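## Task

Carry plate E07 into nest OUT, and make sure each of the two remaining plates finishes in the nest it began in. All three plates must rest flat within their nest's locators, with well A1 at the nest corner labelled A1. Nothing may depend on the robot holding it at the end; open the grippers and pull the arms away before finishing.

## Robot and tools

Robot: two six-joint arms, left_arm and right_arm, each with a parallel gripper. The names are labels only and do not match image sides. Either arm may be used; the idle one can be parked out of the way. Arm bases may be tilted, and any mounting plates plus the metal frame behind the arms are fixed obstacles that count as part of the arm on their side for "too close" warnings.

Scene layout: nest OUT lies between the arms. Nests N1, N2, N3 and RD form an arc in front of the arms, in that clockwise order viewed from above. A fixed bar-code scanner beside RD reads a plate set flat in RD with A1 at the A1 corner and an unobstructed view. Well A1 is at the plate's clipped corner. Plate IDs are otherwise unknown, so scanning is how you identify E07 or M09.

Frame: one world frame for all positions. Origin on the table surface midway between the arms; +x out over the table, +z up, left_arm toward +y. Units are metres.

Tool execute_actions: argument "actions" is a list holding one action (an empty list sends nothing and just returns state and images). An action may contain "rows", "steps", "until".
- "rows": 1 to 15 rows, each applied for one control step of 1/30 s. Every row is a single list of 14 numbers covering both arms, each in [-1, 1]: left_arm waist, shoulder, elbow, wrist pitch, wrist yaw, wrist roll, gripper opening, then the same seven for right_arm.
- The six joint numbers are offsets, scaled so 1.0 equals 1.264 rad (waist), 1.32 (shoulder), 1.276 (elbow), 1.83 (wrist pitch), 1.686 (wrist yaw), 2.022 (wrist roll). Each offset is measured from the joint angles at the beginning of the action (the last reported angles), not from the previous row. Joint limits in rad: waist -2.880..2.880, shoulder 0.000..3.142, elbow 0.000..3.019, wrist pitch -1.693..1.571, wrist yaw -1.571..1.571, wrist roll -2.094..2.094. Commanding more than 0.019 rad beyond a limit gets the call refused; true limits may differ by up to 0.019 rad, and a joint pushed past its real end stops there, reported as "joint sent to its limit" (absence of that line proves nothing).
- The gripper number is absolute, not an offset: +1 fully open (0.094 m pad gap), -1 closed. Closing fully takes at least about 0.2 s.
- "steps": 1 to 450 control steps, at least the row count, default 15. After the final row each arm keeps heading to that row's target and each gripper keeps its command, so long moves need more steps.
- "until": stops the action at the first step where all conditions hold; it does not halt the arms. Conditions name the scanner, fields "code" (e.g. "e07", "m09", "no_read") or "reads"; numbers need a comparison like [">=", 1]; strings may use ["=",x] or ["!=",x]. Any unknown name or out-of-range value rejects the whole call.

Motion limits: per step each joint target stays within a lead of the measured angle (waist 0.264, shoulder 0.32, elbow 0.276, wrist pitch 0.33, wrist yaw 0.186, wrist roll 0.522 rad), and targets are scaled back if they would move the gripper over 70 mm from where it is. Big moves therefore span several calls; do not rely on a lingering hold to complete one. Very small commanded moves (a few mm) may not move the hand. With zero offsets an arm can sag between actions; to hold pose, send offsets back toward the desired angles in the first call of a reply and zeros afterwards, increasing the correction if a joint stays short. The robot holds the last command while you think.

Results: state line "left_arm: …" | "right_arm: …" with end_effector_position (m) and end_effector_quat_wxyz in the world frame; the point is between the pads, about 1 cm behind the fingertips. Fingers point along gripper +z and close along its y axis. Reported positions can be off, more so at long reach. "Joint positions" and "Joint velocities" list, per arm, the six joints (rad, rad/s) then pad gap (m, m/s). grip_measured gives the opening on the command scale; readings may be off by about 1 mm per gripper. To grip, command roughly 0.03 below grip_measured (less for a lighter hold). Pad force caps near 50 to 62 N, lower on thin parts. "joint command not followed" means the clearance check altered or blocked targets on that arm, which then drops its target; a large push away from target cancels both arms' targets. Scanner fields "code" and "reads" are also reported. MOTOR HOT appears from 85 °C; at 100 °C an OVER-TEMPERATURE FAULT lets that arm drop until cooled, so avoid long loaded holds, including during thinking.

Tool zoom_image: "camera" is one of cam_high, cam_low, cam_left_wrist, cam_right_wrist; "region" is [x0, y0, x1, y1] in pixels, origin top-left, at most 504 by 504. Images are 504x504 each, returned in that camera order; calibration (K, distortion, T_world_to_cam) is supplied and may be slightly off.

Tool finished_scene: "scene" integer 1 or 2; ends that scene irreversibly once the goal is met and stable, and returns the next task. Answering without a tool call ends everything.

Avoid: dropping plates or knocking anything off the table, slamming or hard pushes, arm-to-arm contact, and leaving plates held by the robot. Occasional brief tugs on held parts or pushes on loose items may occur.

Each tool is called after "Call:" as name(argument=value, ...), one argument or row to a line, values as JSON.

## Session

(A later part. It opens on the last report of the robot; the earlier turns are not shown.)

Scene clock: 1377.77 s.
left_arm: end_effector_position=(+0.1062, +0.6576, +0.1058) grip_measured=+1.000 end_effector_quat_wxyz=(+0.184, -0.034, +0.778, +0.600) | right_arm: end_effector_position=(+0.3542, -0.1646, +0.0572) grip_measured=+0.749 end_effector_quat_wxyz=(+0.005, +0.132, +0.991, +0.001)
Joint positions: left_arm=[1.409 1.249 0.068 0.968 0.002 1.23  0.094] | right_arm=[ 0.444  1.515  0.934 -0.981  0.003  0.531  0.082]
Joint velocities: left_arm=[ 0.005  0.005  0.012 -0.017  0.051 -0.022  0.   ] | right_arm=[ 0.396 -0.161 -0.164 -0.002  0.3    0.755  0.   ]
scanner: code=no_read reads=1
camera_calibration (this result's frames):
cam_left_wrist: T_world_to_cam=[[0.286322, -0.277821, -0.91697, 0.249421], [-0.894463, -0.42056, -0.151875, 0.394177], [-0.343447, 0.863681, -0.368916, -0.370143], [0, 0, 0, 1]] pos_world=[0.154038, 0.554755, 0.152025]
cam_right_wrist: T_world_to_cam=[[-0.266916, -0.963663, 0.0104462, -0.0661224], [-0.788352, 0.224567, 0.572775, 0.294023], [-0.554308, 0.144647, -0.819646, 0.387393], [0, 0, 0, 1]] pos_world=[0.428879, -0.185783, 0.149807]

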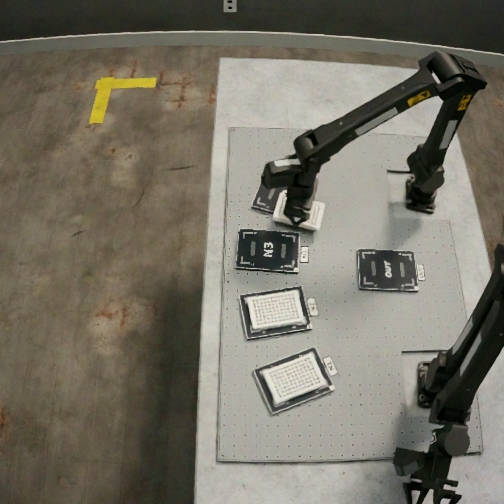

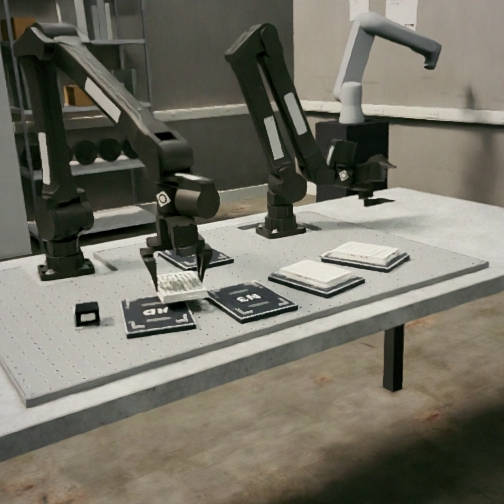

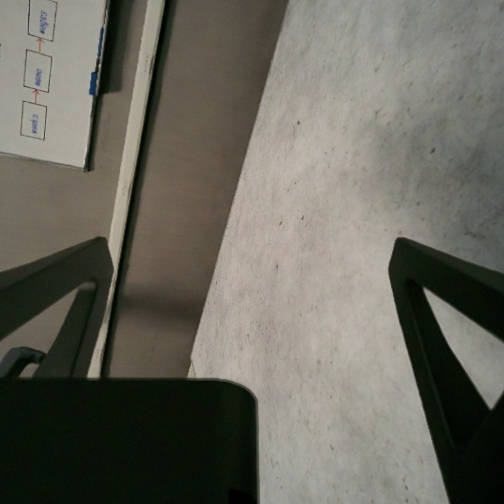

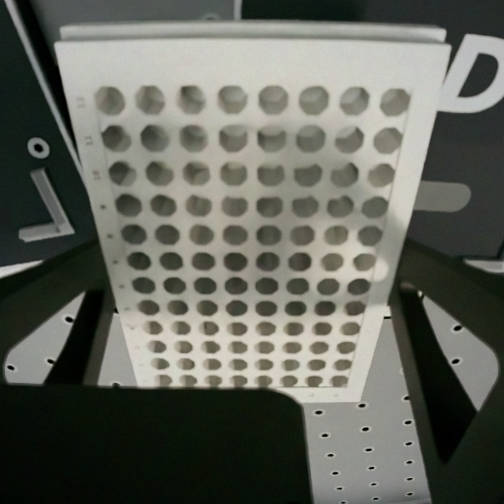

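Call:
execute_actions(
  actions=[
    {"rows": [[0,0,0,0,0,0,1, 0.2605,-0.0784,-0.0756,-0.0115,-0.0018,0.1201,0.72]], "steps": 1},
  ],
)

Scene clock: 1386.23 s.
left_arm: end_effector_position=(+0.1062, +0.6576, +0.1058) grip_measured=+1.000 end_effector_quat_wxyz=(+0.184, -0.034, +0.778, +0.600) | right_arm: end_effector_position=(+0.3109, -0.1079, +0.0602) grip_measured=+0.749 end_effector_quat_wxyz=(+0.003, +0.107, +0.994, +0.001)
Joint positions: left_arm=[1.409 1.249 0.068 0.968 0.002 1.23  0.094] | right_arm=[ 0.624  1.46   0.883 -0.988  0.002  0.66   0.082]
Joint velocities: left_arm=[-0.015 -0.005  0.002 -0.007  0.051 -0.066  0.   ] | right_arm=[ 0.396 -0.142 -0.139  0.002  0.286  0.799 -0.001]
scanner: code=no_read reads=1
camera_calibration (this result's frames):
cam_left_wrist: T_world_to_cam=[[0.286322, -0.277821, -0.91697, 0.249421], [-0.894463, -0.42056, -0.151875, 0.394177], [-0.343447, 0.863681, -0.368916, -0.370143], [0, 0, 0, 1]] pos_world=[0.154038, 0.554755, 0.152025]
cam_right_wrist: T_world_to_cam=[[-0.218021, -0.975882, 0.0109566, -0.0396048], [-0.796422, 0.184395, 0.575943, 0.243365], [-0.564073, 0.116842, -0.817417, 0.357593], [0, 0, 0, 1]] pos_world=[0.386895, -0.125307, 0.152572]

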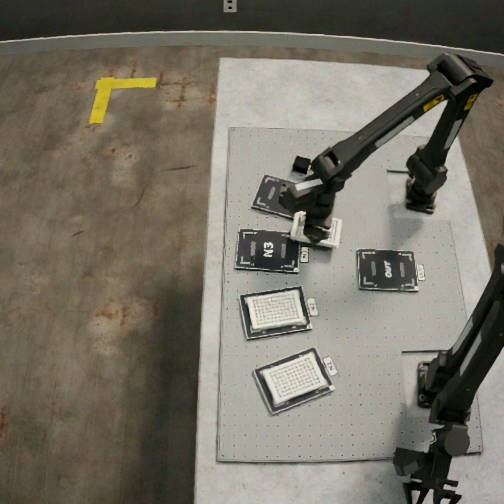

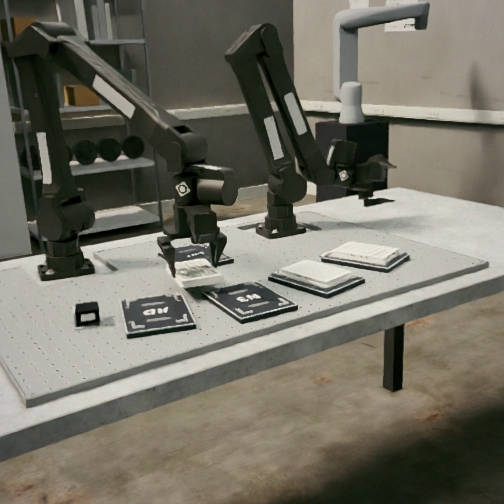

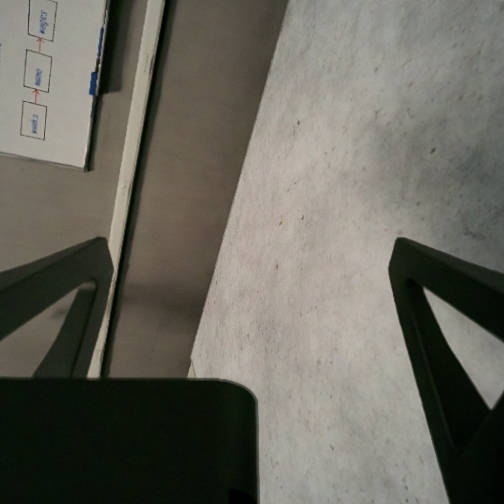

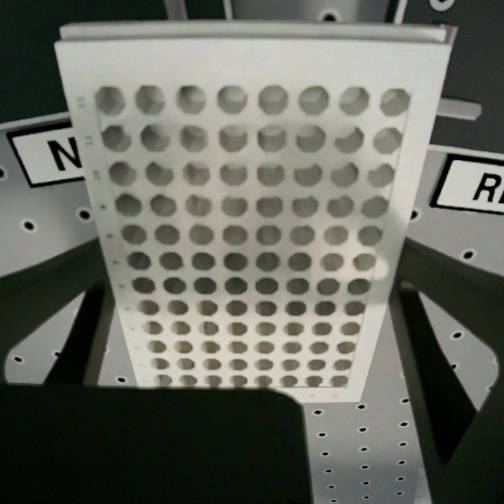

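Call:
execute_actions(
  actions=[
    {"rows": [[0,0,0,0,0,0,1, 0.2498,-0.0728,-0.0721,-0.0105,-0.0012,0.1161,0.72]], "steps": 1},
  ],
)

Scene clock: 1392.00 s.
left_arm: end_effector_position=(+0.1062, +0.6576, +0.1058) grip_measured=+1.000 end_effector_quat_wxyz=(+0.184, -0.034, +0.778, +0.600) | right_arm: end_effector_position=(+0.2643, -0.0652, +0.0609) grip_measured=+0.749 end_effector_quat_wxyz=(+0.001, +0.084, +0.996, -0.001)
Joint positions: left_arm=[1.409 1.249 0.068 0.968 0.002 1.23  0.094] | right_arm=[ 0.792  1.414  0.837 -0.993  0.002  0.781  0.082]
Joint velocities: left_arm=[ 0.005 -0.015 -0.002  0.017 -0.022  0.007  0.   ] | right_arm=[ 0.405 -0.151 -0.134  0.002  0.286  0.725  0.001]
scanner: code=no_read reads=1
camera_calibration (this result's frames):
cam_left_wrist: T_world_to_cam=[[0.286322, -0.277821, -0.91697, 0.249421], [-0.894463, -0.42056, -0.151875, 0.394177], [-0.343447, 0.863681, -0.368916, -0.370143], [0, 0, 0, 1]] pos_world=[0.154038, 0.554755, 0.152025]
cam_right_wrist: T_world_to_cam=[[-0.171583, -0.98507, 0.0140336, -0.0211947], [-0.801946, 0.147932, 0.57879, 0.19691], [-0.572225, 0.0880565, -0.815356, 0.327], [0, 0, 0, 1]] pos_world=[0.341392, -0.078802, 0.152949]

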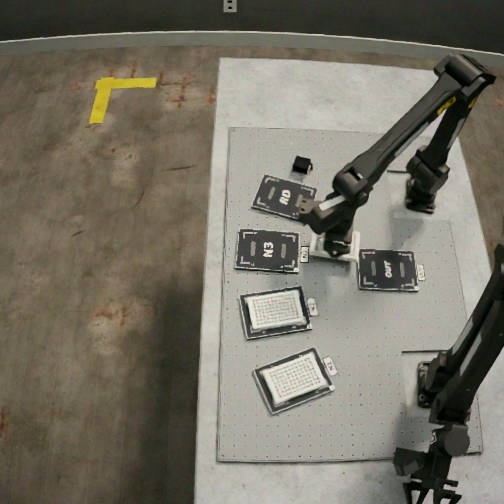

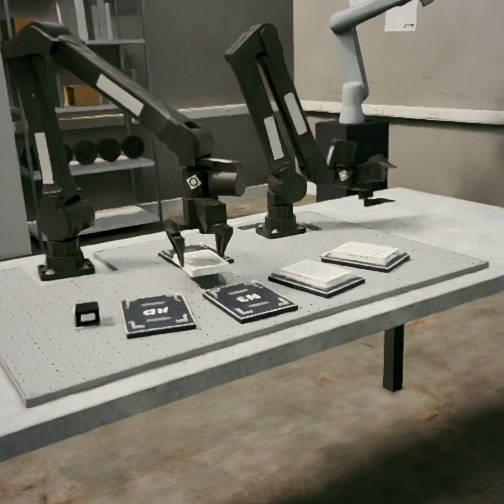

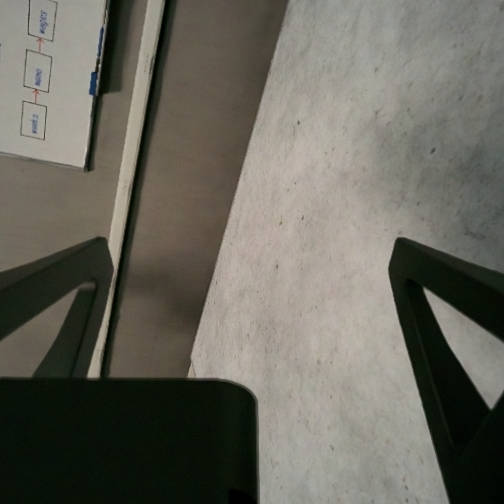

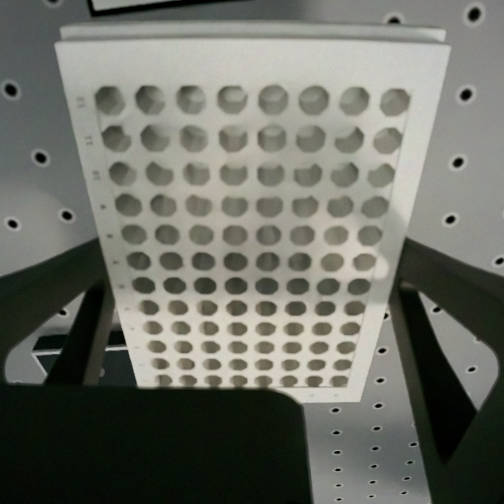

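Call:
execute_actions(
  actions=[],
)

Scene clock: 1422.53 s.
left_arm: end_effector_position=(+0.1062, +0.6576, +0.1058) grip_measured=+1.000 end_effector_quat_wxyz=(+0.184, -0.034, +0.778, +0.600) | right_arm: end_effector_position=(+0.2159, -0.0343, +0.0616) grip_measured=+0.749 end_effector_quat_wxyz=(-0.001, +0.056, +0.998, -0.001)
Joint positions: left_arm=[1.409 1.249 0.068 0.968 0.002 1.23  0.094] | right_arm=[ 0.951  1.369  0.794 -0.998 -0.     0.885  0.082]
Joint velocities: left_arm=[-0.024 -0.005  0.002  0.002 -0.037 -0.022  0.   ] | right_arm=[-0.015 -0.015  0.017 -0.027 -0.051  0.007  0.001]
scanner: code=no_read reads=1
camera_calibration (this result's frames):
cam_left_wrist: T_world_to_cam=[[0.286322, -0.277821, -0.91697, 0.249421], [-0.894463, -0.42056, -0.151875, 0.394177], [-0.343447, 0.863681, -0.368916, -0.370143], [0, 0, 0, 1]] pos_world=[0.154038, 0.554755, 0.152025]
cam_right_wrist: T_world_to_cam=[[-0.117181, -0.993001, 0.0147639, -0.0111508], [-0.806426, 0.10382, 0.58215, 0.152338], [-0.579608, 0.056311, -0.812948, 0.297504], [0, 0, 0, 1]] pos_world=[0.293978, -0.0436411, 0.153336]

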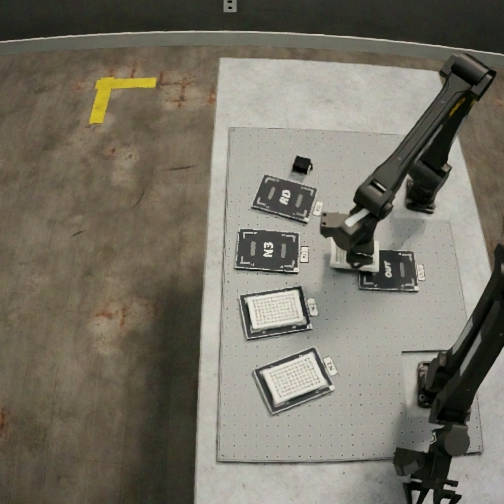

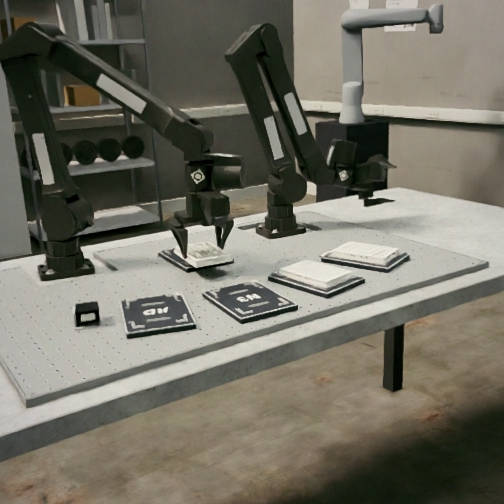

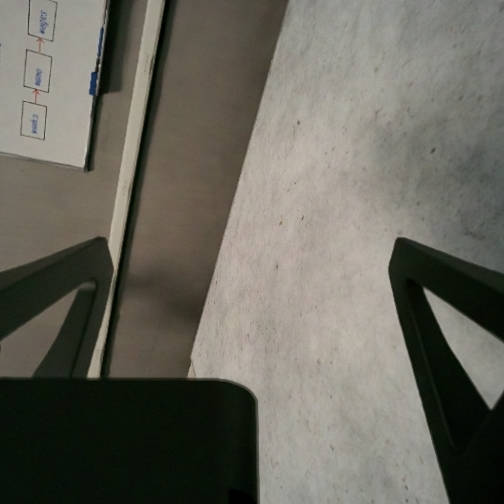

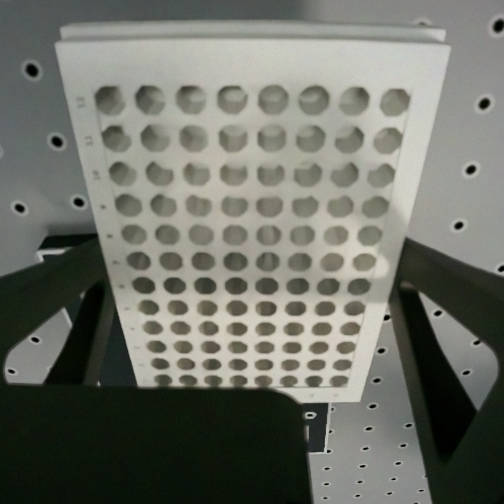

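Call:
execute_actions(
  actions=[
    {"rows": [[0,0,0,0,0,0,1, 0.1227,-0.0398,-0.0388,-0.0080,0,0.0646,0.72]], "steps": 1},
  ],
)

Scene clock: 1434.83 s.
left_arm: end_effector_position=(+0.1062, +0.6576, +0.1058) grip_measured=+1.000 end_effector_quat_wxyz=(+0.184, -0.034, +0.778, +0.600) | right_arm: end_effector_position=(+0.2131, -0.0339, +0.0611) grip_measured=+0.749 end_effector_quat_wxyz=(-0.000, +0.060, +0.998, -0.002)
Joint positions: left_arm=[1.409 1.249 0.068 0.968 0.002 1.23  0.094] | right_arm=[ 0.96   1.367  0.79  -0.998  0.003  0.902  0.082]
Joint velocities: left_arm=[-0.015 -0.015 -0.002  0.002  0.007 -0.037  0.   ] | right_arm=[ 0.425 -0.142 -0.105 -0.017  0.227  0.711 -0.001]
scanner: code=no_read reads=1
camera_calibration (this result's frames):
cam_left_wrist: T_world_to_cam=[[0.286322, -0.277821, -0.91697, 0.249421], [-0.894463, -0.42056, -0.151875, 0.394177], [-0.343447, 0.863681, -0.368916, -0.370143], [0, 0, 0, 1]] pos_world=[0.154038, 0.554755, 0.152025]
cam_right_wrist: T_world_to_cam=[[-0.125519, -0.99193, 0.0178745, -0.00944266], [-0.806163, 0.112479, 0.580904, 0.150645], [-0.578227, 0.0585046, -0.813775, 0.295269], [0, 0, 0, 1]] pos_world=[0.290991, -0.0435855, 0.152941]

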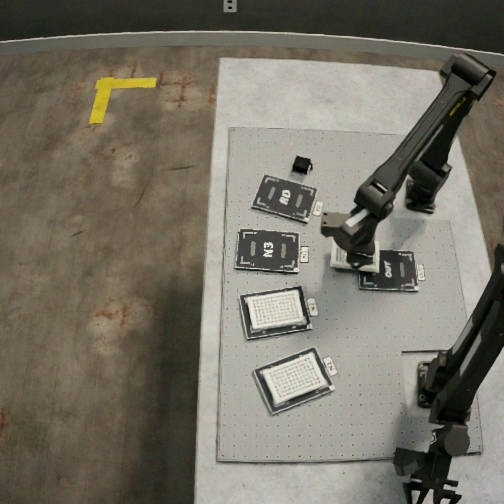

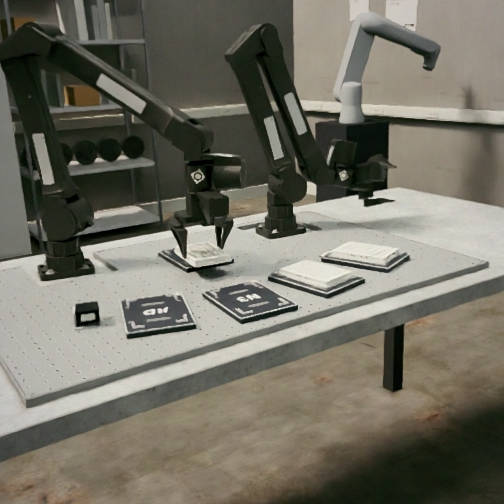

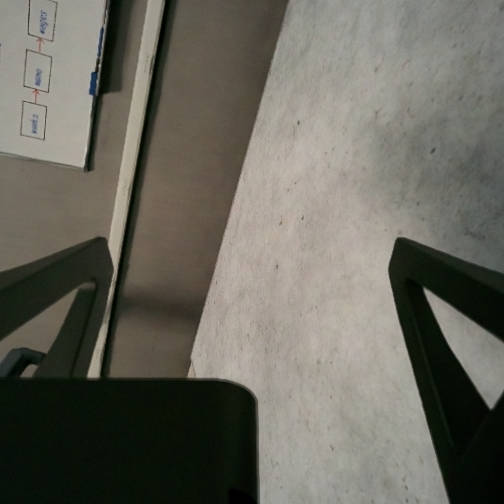

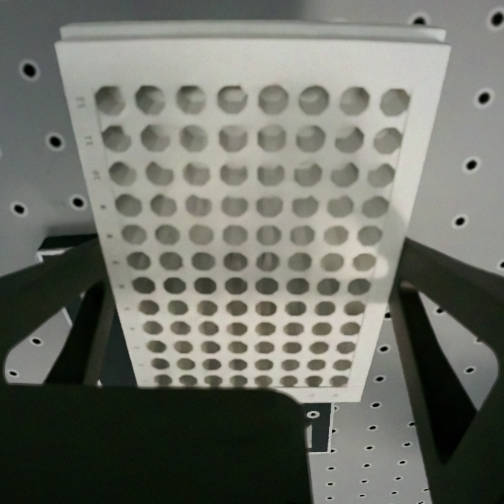

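Call:
execute_actions(
  actions=[],
)

Scene clock: 1442.77 s.
left_arm: end_effector_position=(+0.1062, +0.6576, +0.1058) grip_measured=+1.000 end_effector_quat_wxyz=(+0.184, -0.034, +0.778, +0.600) | right_arm: end_effector_position=(+0.1628, -0.0134, +0.0611) grip_measured=+0.749 end_effector_quat_wxyz=(-0.002, +0.033, +0.999, -0.003)
Joint positions: left_arm=[1.409 1.249 0.068 0.968 0.002 1.23  0.094] | right_arm=[ 1.118  1.322  0.748 -1.004  0.     1.006  0.082]
Joint velocities: left_arm=[-0.015  0.005  0.012 -0.007  0.007  0.037  0.   ] | right_arm=[-0.015 -0.015 -0.002 -0.002 -0.051 -0.022 -0.001]
scanner: code=no_read reads=1
camera_calibration (this result's frames):
cam_left_wrist: T_world_to_cam=[[0.286322, -0.277821, -0.91697, 0.249421], [-0.894463, -0.42056, -0.151875, 0.394177], [-0.343447, 0.863681, -0.368916, -0.370143], [0, 0, 0, 1]] pos_world=[0.154038, 0.554755, 0.152025]
cam_right_wrist: T_world_to_cam=[[-0.0715781, -0.997253, 0.01904, -0.00425972], [-0.809067, 0.0692139, 0.583627, 0.10753], [-0.583342, 0.0263703, -0.811799, 0.265305], [0, 0, 0, 1]] pos_world=[0.241458, -0.0186868, 0.152698]

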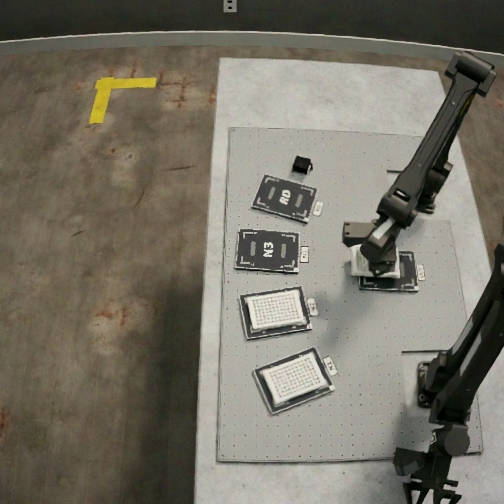

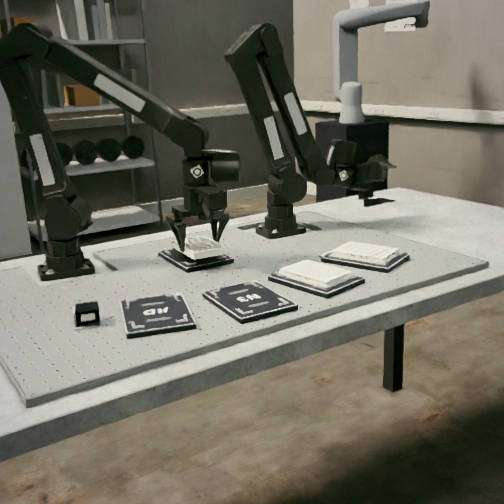

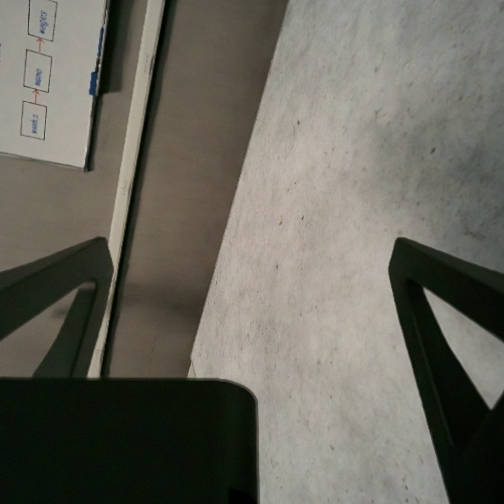

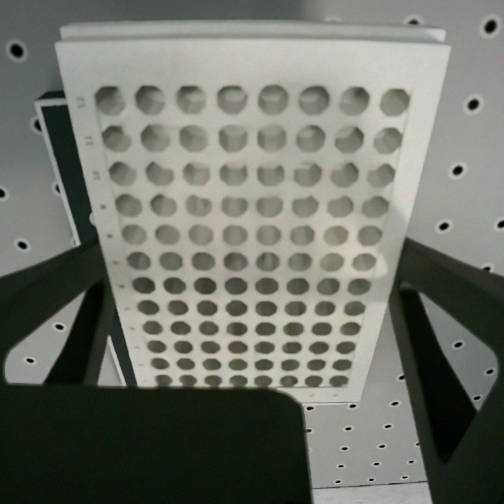

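Call:
execute_actions(
  actions=[
    {"rows": [[0,0,0,0,0,0,1, 0.1025,-0.0421,-0.0368,-0.0005,0,0.0645,0.72]], "steps": 1},
  ],
)

Scene clock: 1477.03 s.
left_arm: end_effector_position=(+0.1062, +0.6576, +0.1058) grip_measured=+1.000 end_effector_quat_wxyz=(+0.184, -0.034, +0.778, +0.600) | right_arm: end_effector_position=(+0.1605, -0.0135, +0.0607) grip_measured=+0.749 end_effector_quat_wxyz=(-0.001, +0.038, +0.999, -0.004)
Joint positions: left_arm=[1.409 1.249 0.068 0.968 0.002 1.23  0.094] | right_arm=[ 1.125  1.319  0.744 -1.004  0.002  1.023  0.082]
Joint velocities: left_arm=[-0.024  0.005 -0.007 -0.002  0.037 -0.037  0.   ] | right_arm=[ 0.366 -0.161 -0.115  0.037  0.198  0.652  0.   ]
scanner: code=no_read reads=1
camera_calibration (this result's frames):
cam_left_wrist: T_world_to_cam=[[0.286322, -0.277821, -0.91697, 0.249421], [-0.894463, -0.42056, -0.151875, 0.394177], [-0.343447, 0.863681, -0.368916, -0.370143], [0, 0, 0, 1]] pos_world=[0.154038, 0.554755, 0.152025]
cam_right_wrist: T_world_to_cam=[[-0.0814782, -0.996455, 0.0209344, -0.00306779], [-0.809222, 0.0784009, 0.582249, 0.106193], [-0.581826, 0.0305001, -0.812741, 0.263499], [0, 0, 0, 1]] pos_world=[0.238994, -0.0194193, 0.15239]

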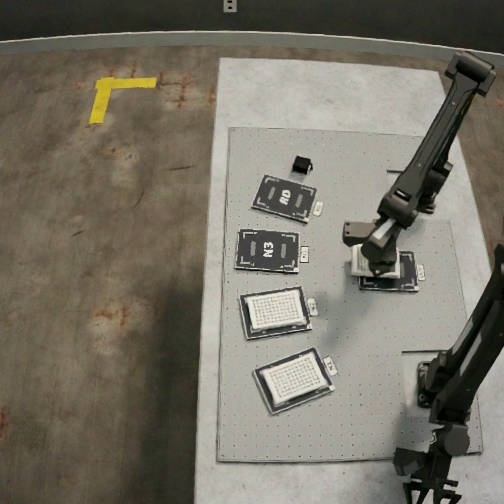

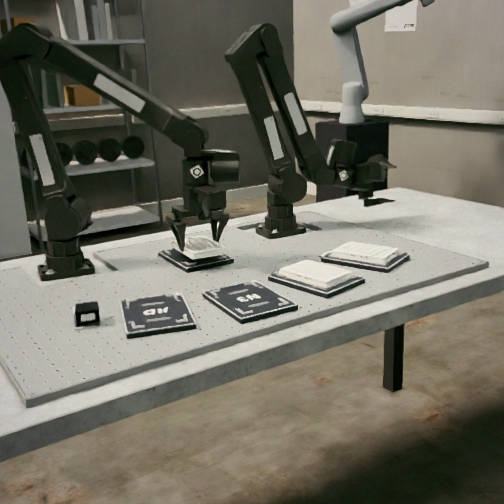

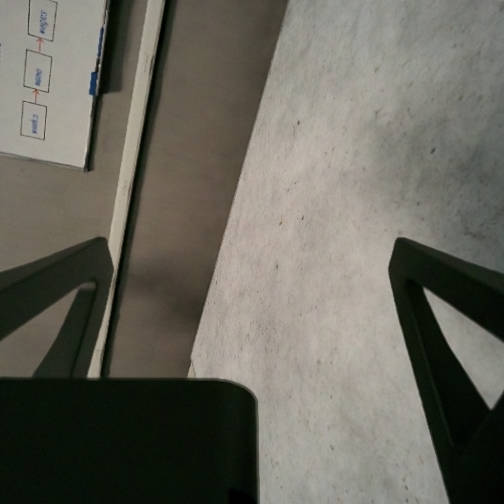

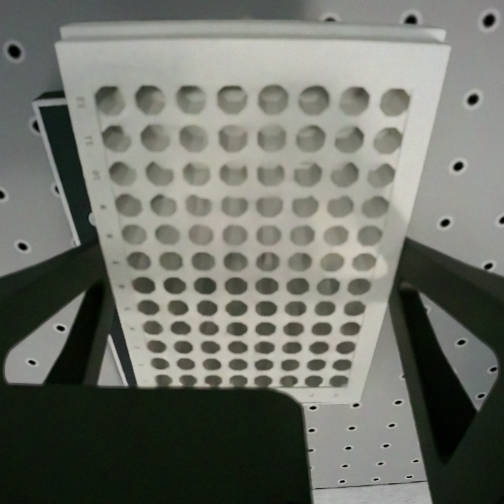

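Call:
execute_actions(
  actions=[],
)

Scene clock: 1479.83 s.
left_arm: end_effector_position=(+0.1062, +0.6576, +0.1058) grip_measured=+1.000 end_effector_quat_wxyz=(+0.184, -0.034, +0.778, +0.600) | right_arm: end_effector_position=(+0.1182, -0.0042, +0.0617) grip_measured=+0.749 end_effector_quat_wxyz=(+0.001, +0.024, +1.000, +0.000)
Joint positions: left_arm=[1.409 1.249 0.068 0.968 0.002 1.23  0.094] | right_arm=[ 1.259  1.27   0.704 -1.003  0.001  1.128  0.082]
Joint velocities: left_arm=[ 0.005 -0.005  0.002  0.002 -0.007  0.022  0.   ] | right_arm=[-0.005 -0.015  0.007 -0.002 -0.007 -0.022  0.   ]
scanner: code=no_read reads=1
camera_calibration (this result's frames):
cam_left_wrist: T_world_to_cam=[[0.286322, -0.277821, -0.91697, 0.249421], [-0.894463, -0.42056, -0.151875, 0.394177], [-0.343447, 0.863681, -0.368916, -0.370143], [0, 0, 0, 1]] pos_world=[0.154038, 0.554755, 0.152025]
cam_right_wrist: T_world_to_cam=[[-0.0526339, -0.998542, 0.0119706, -0.00010334], [-0.813664, 0.0498323, 0.579195, 0.0711878], [-0.578947, 0.0207452, -0.815101, 0.239232], [0, 0, 0, 1]] pos_world=[0.19642, -0.00861355, 0.153767]

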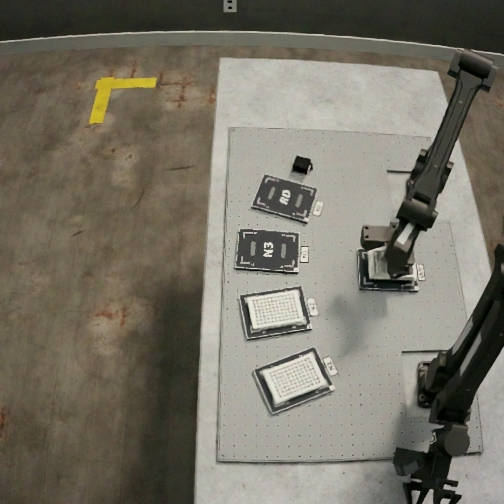

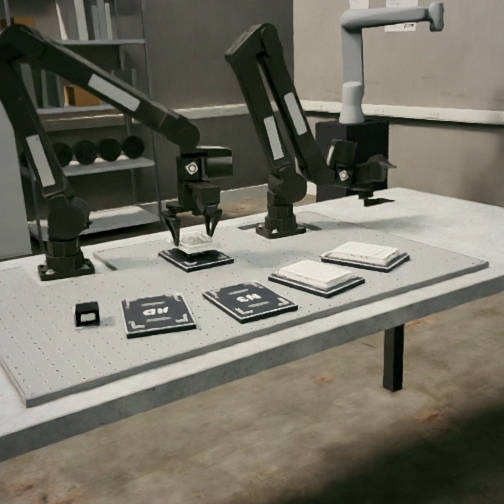

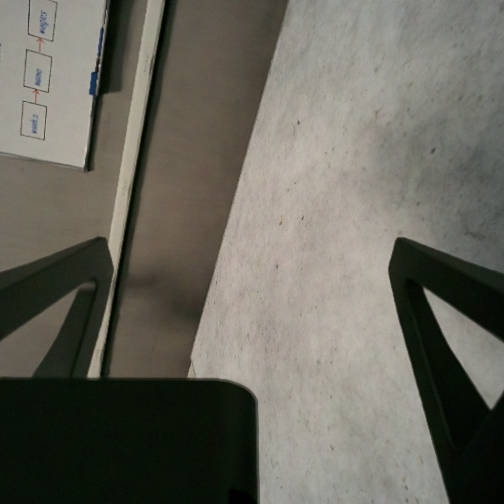

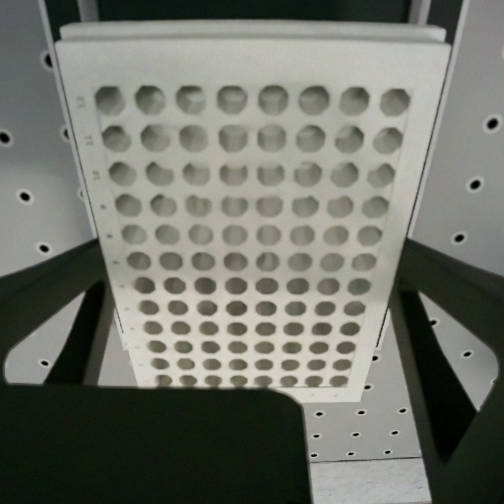

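Call:
zoom_image(
  camera="cam_right_wrist",
  region=[0, 0, 504, 200],
)

Call:
zoom_image(
  camera="cam_high",
  region=[330, 210, 450, 310],
)

Call:
zoom_image(
  camera="cam_low",
  region=[140, 190, 260, 290],
)

Region (0, 0, 504, 200) of cam_right_wrist's 504x504 image, scaled by 1.000; it fills the top 200 rows of this view, and the rest is white.

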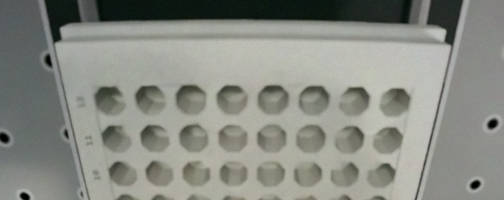

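Region (330, 210, 450, 310) of cam_high's 504x504 image, scaled by 4.200, with more detail than that image has.

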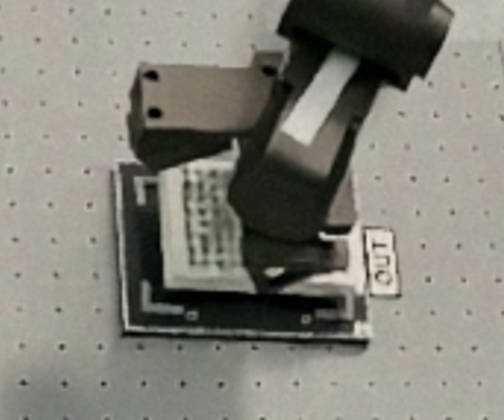

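Region (140, 190, 260, 290) of cam_low's 504x504 image, scaled by 4.200, with more detail than that image has.

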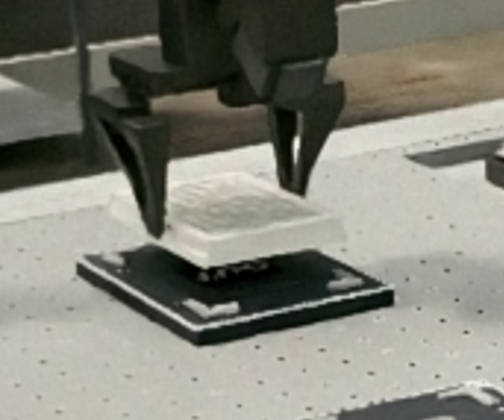

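Call:
zoom_image(
  camera="cam_right_wrist",
  region=[20, 0, 180, 80],
)

Call:
zoom_image(
  camera="cam_right_wrist",
  region=[340, 0, 500, 80],
)

Region (20, 0, 180, 80) of cam_right_wrist's 504x504 image, scaled by 3.150, with more detail than that image has.

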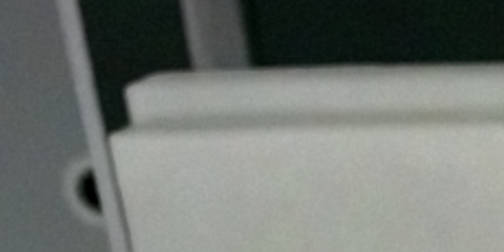

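Region (340, 0, 500, 80) of cam_right_wrist's 504x504 image, scaled by 3.150, with more detail than that image has.

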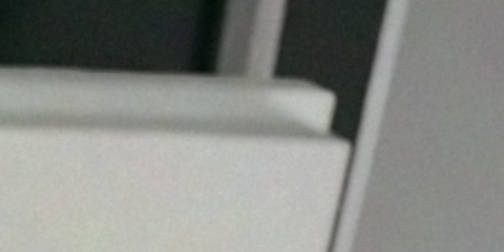

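Call:
zoom_image(
  camera="cam_right_wrist",
  region=[40, 100, 200, 260],
)

Call:
zoom_image(
  camera="cam_right_wrist",
  region=[320, 100, 480, 260],
)

Call:
zoom_image(
  camera="cam_right_wrist",
  region=[90, 280, 410, 440],
)

Region (40, 100, 200, 260) of cam_right_wrist's 504x504 image, scaled by 3.150, with more detail than that image has.

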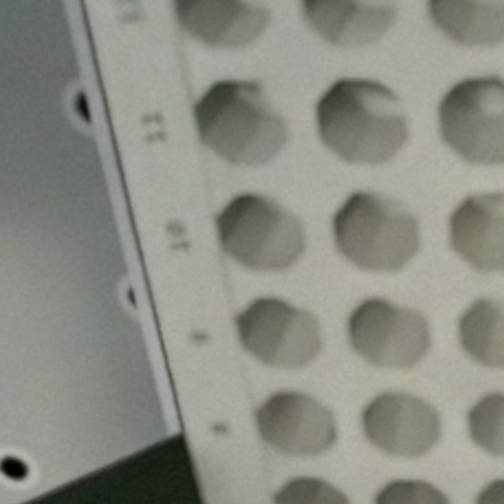

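Region (320, 100, 480, 260) of cam_right_wrist's 504x504 image, scaled by 3.150, with more detail than that image has.

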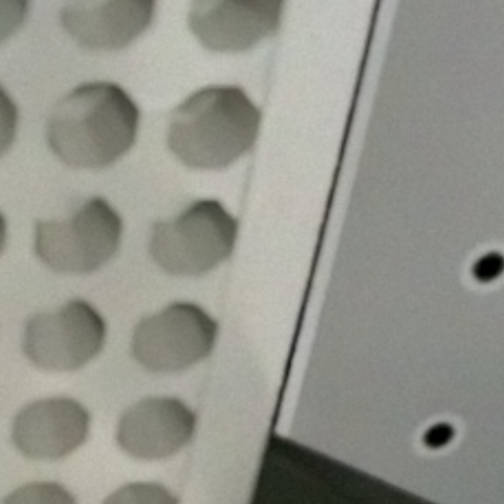

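Region (90, 280, 410, 440) of cam_right_wrist's 504x504 image, scaled by 1.575, with more detail than that image has.

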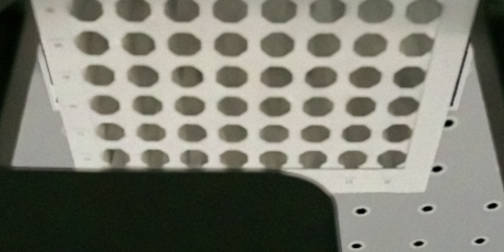

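Call:
execute_actions(
  actions=[
    {"rows": [[0,0,0,0,0,0,1, -0.0024,0.0273,-0.0204,0.0301,0,0,0.72]], "steps": 1},
  ],
)

Scene clock: 1575.33 s.
left_arm: end_effector_position=(+0.1062, +0.6576, +0.1058) grip_measured=+1.000 end_effector_quat_wxyz=(+0.184, -0.034, +0.778, +0.600) | right_arm: end_effector_position=(+0.1184, -0.0038, +0.0607) grip_measured=+0.749 end_effector_quat_wxyz=(+0.002, +0.024, +1.000, +0.002)
Joint positions: left_arm=[1.409 1.249 0.068 0.968 0.002 1.23  0.094] | right_arm=[ 1.259  1.271  0.702 -0.996  0.001  1.128  0.082]
Joint velocities: left_arm=[-0.015  0.005  0.007  0.002 -0.125 -0.007  0.   ] | right_arm=[-0.015  0.005 -0.09   0.442 -0.037 -0.11  -0.   ]
scanner: code=no_read reads=1
camera_calibration (this result's frames):
cam_left_wrist: T_world_to_cam=[[0.286322, -0.277821, -0.91697, 0.249421], [-0.894463, -0.42056, -0.151875, 0.394177], [-0.343447, 0.863681, -0.368916, -0.370143], [0, 0, 0, 1]] pos_world=[0.154038, 0.554755, 0.152025]
cam_right_wrist: T_world_to_cam=[[-0.0526507, -0.998574, 0.00886174, 0.000489852], [-0.814601, 0.0480802, 0.578026, 0.0721277], [-0.577628, 0.0232147, -0.81597, 0.238377], [0, 0, 0, 1]] pos_world=[0.196474, -0.0085126, 0.152812]

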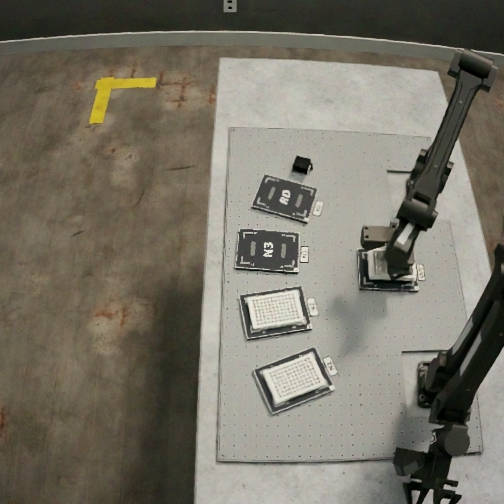

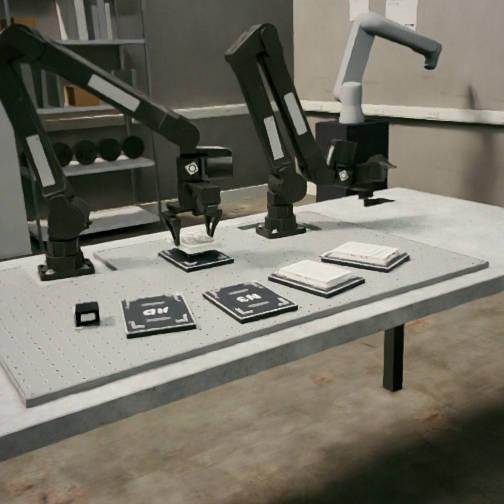

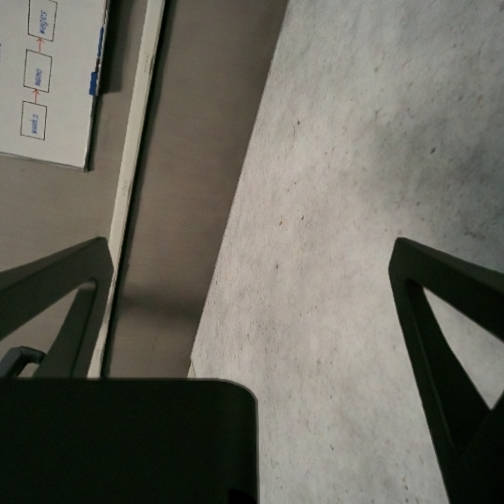

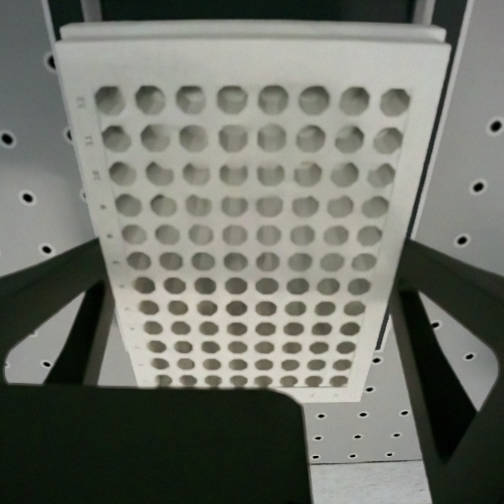

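Call:
execute_actions(
  actions=[],
)

Scene clock: 1580.97 s.
left_arm: end_effector_position=(+0.1062, +0.6576, +0.1058) grip_measured=+1.000 end_effector_quat_wxyz=(+0.184, -0.034, +0.778, +0.600) | right_arm: end_effector_position=(+0.1178, -0.0050, +0.0487) grip_measured=+0.749 end_effector_quat_wxyz=(+0.001, +0.024, +1.000, -0.000)
Joint positions: left_arm=[1.409 1.249 0.068 0.968 0.002 1.23  0.094] | right_arm=[ 1.259  1.293  0.683 -0.96   0.001  1.128  0.082]
Joint velocities: left_arm=[ 0.005  0.005  0.012 -0.002 -0.037 -0.081  0.   ] | right_arm=[-0.005 -0.005 -0.007 -0.012 -0.007 -0.007 -0.   ]
scanner: code=no_read reads=1
camera_calibration (this result's frames):
cam_left_wrist: T_world_to_cam=[[0.286322, -0.277821, -0.91697, 0.249421], [-0.894463, -0.42056, -0.151875, 0.394177], [-0.343447, 0.863681, -0.368916, -0.370143], [0, 0, 0, 1]] pos_world=[0.154038, 0.554755, 0.152025]
cam_right_wrist: T_world_to_cam=[[-0.0526271, -0.99853, 0.0130069, -0.000816384], [-0.813352, 0.0504171, 0.579583, 0.0784061], [-0.579387, 0.0199227, -0.814809, 0.22837], [0, 0, 0, 1]] pos_world=[0.196044, -0.00931793, 0.140646]

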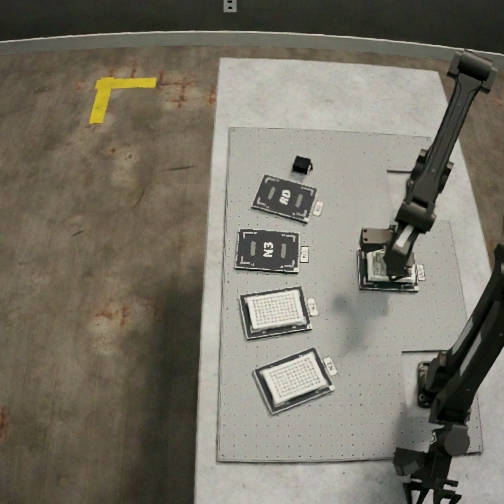

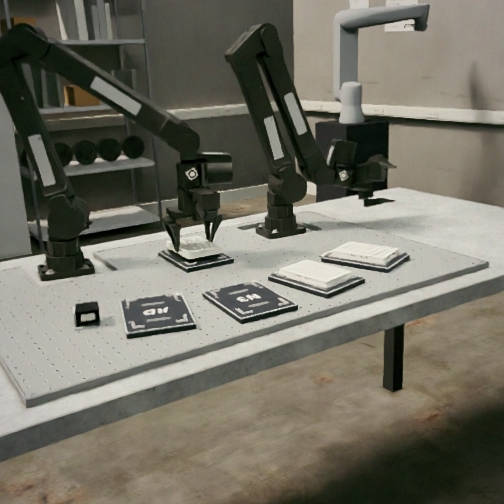

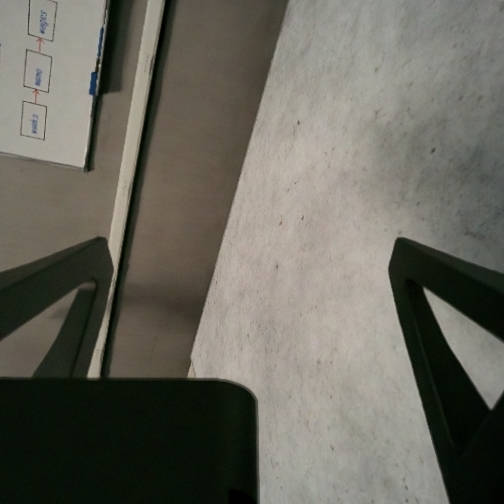

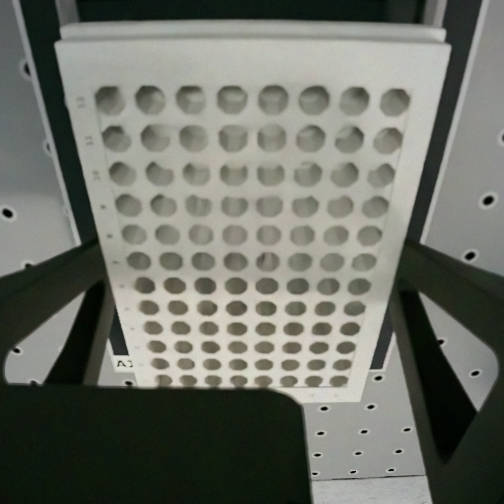

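Call:
zoom_image(
  camera="cam_right_wrist",
  region=[10, 0, 170, 80],
)

Call:
zoom_image(
  camera="cam_right_wrist",
  region=[340, 0, 500, 80],
)

Call:
zoom_image(
  camera="cam_right_wrist",
  region=[90, 290, 410, 420],
)

Call:
zoom_image(
  camera="cam_low",
  region=[150, 210, 250, 290],
)

Region (10, 0, 170, 80) of cam_right_wrist's 504x504 image, scaled by 3.150, with more detail than that image has.

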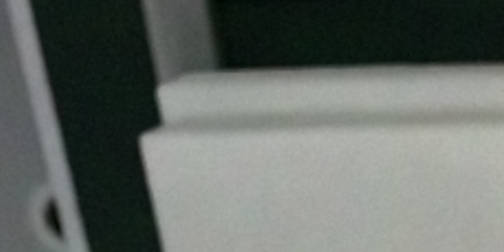

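Region (340, 0, 500, 80) of cam_right_wrist's 504x504 image, scaled by 3.150, with more detail than that image has.

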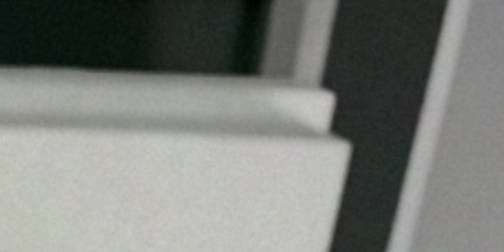

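Region (90, 290, 410, 420) of cam_right_wrist's 504x504 image, scaled by 1.575, with more detail than that image has; it fills the top 205 rows of this view, and the rest is white.

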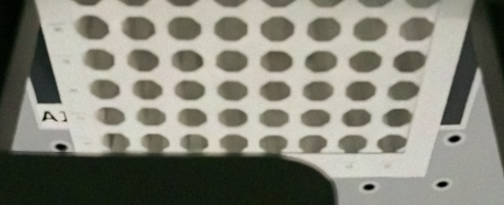

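Region (150, 210, 250, 290) of cam_low's 504x504 image, scaled by 5.040, with more detail than that image has; it fills the top 403 rows of this view, and the rest is white.

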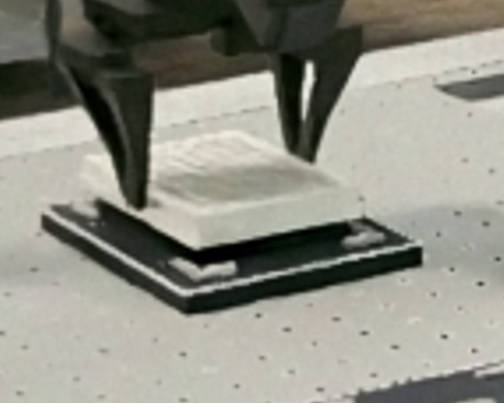

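Call:
zoom_image(
  camera="cam_high",
  region=[345, 235, 435, 300],
)

Region (345, 235, 435, 300) of cam_high's 504x504 image, scaled by 5.600, with more detail than that image has.

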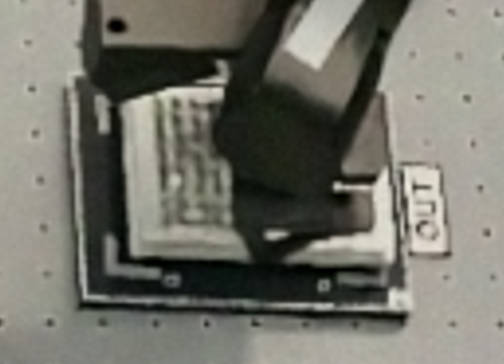

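Call:
zoom_image(
  camera="cam_high",
  region=[355, 245, 395, 295],
)

Call:
zoom_image(
  camera="cam_high",
  region=[390, 255, 430, 300],
)

Region (355, 245, 395, 295) of cam_high's 504x504 image, scaled by 10.080, with more detail than that image has; it fills the left 403 columns of this view, and the rest is white.

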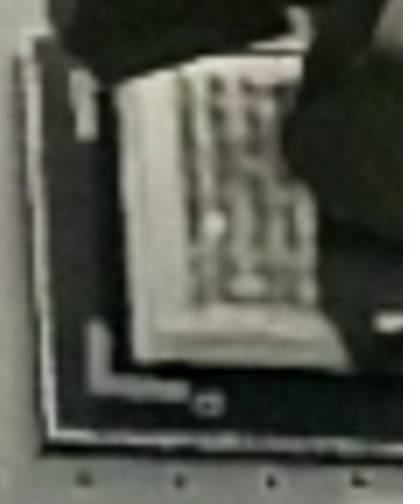

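Region (390, 255, 430, 300) of cam_high's 504x504 image, scaled by 11.200, with more detail than that image has.

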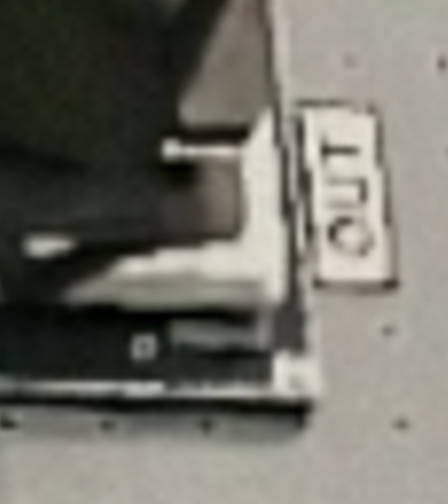

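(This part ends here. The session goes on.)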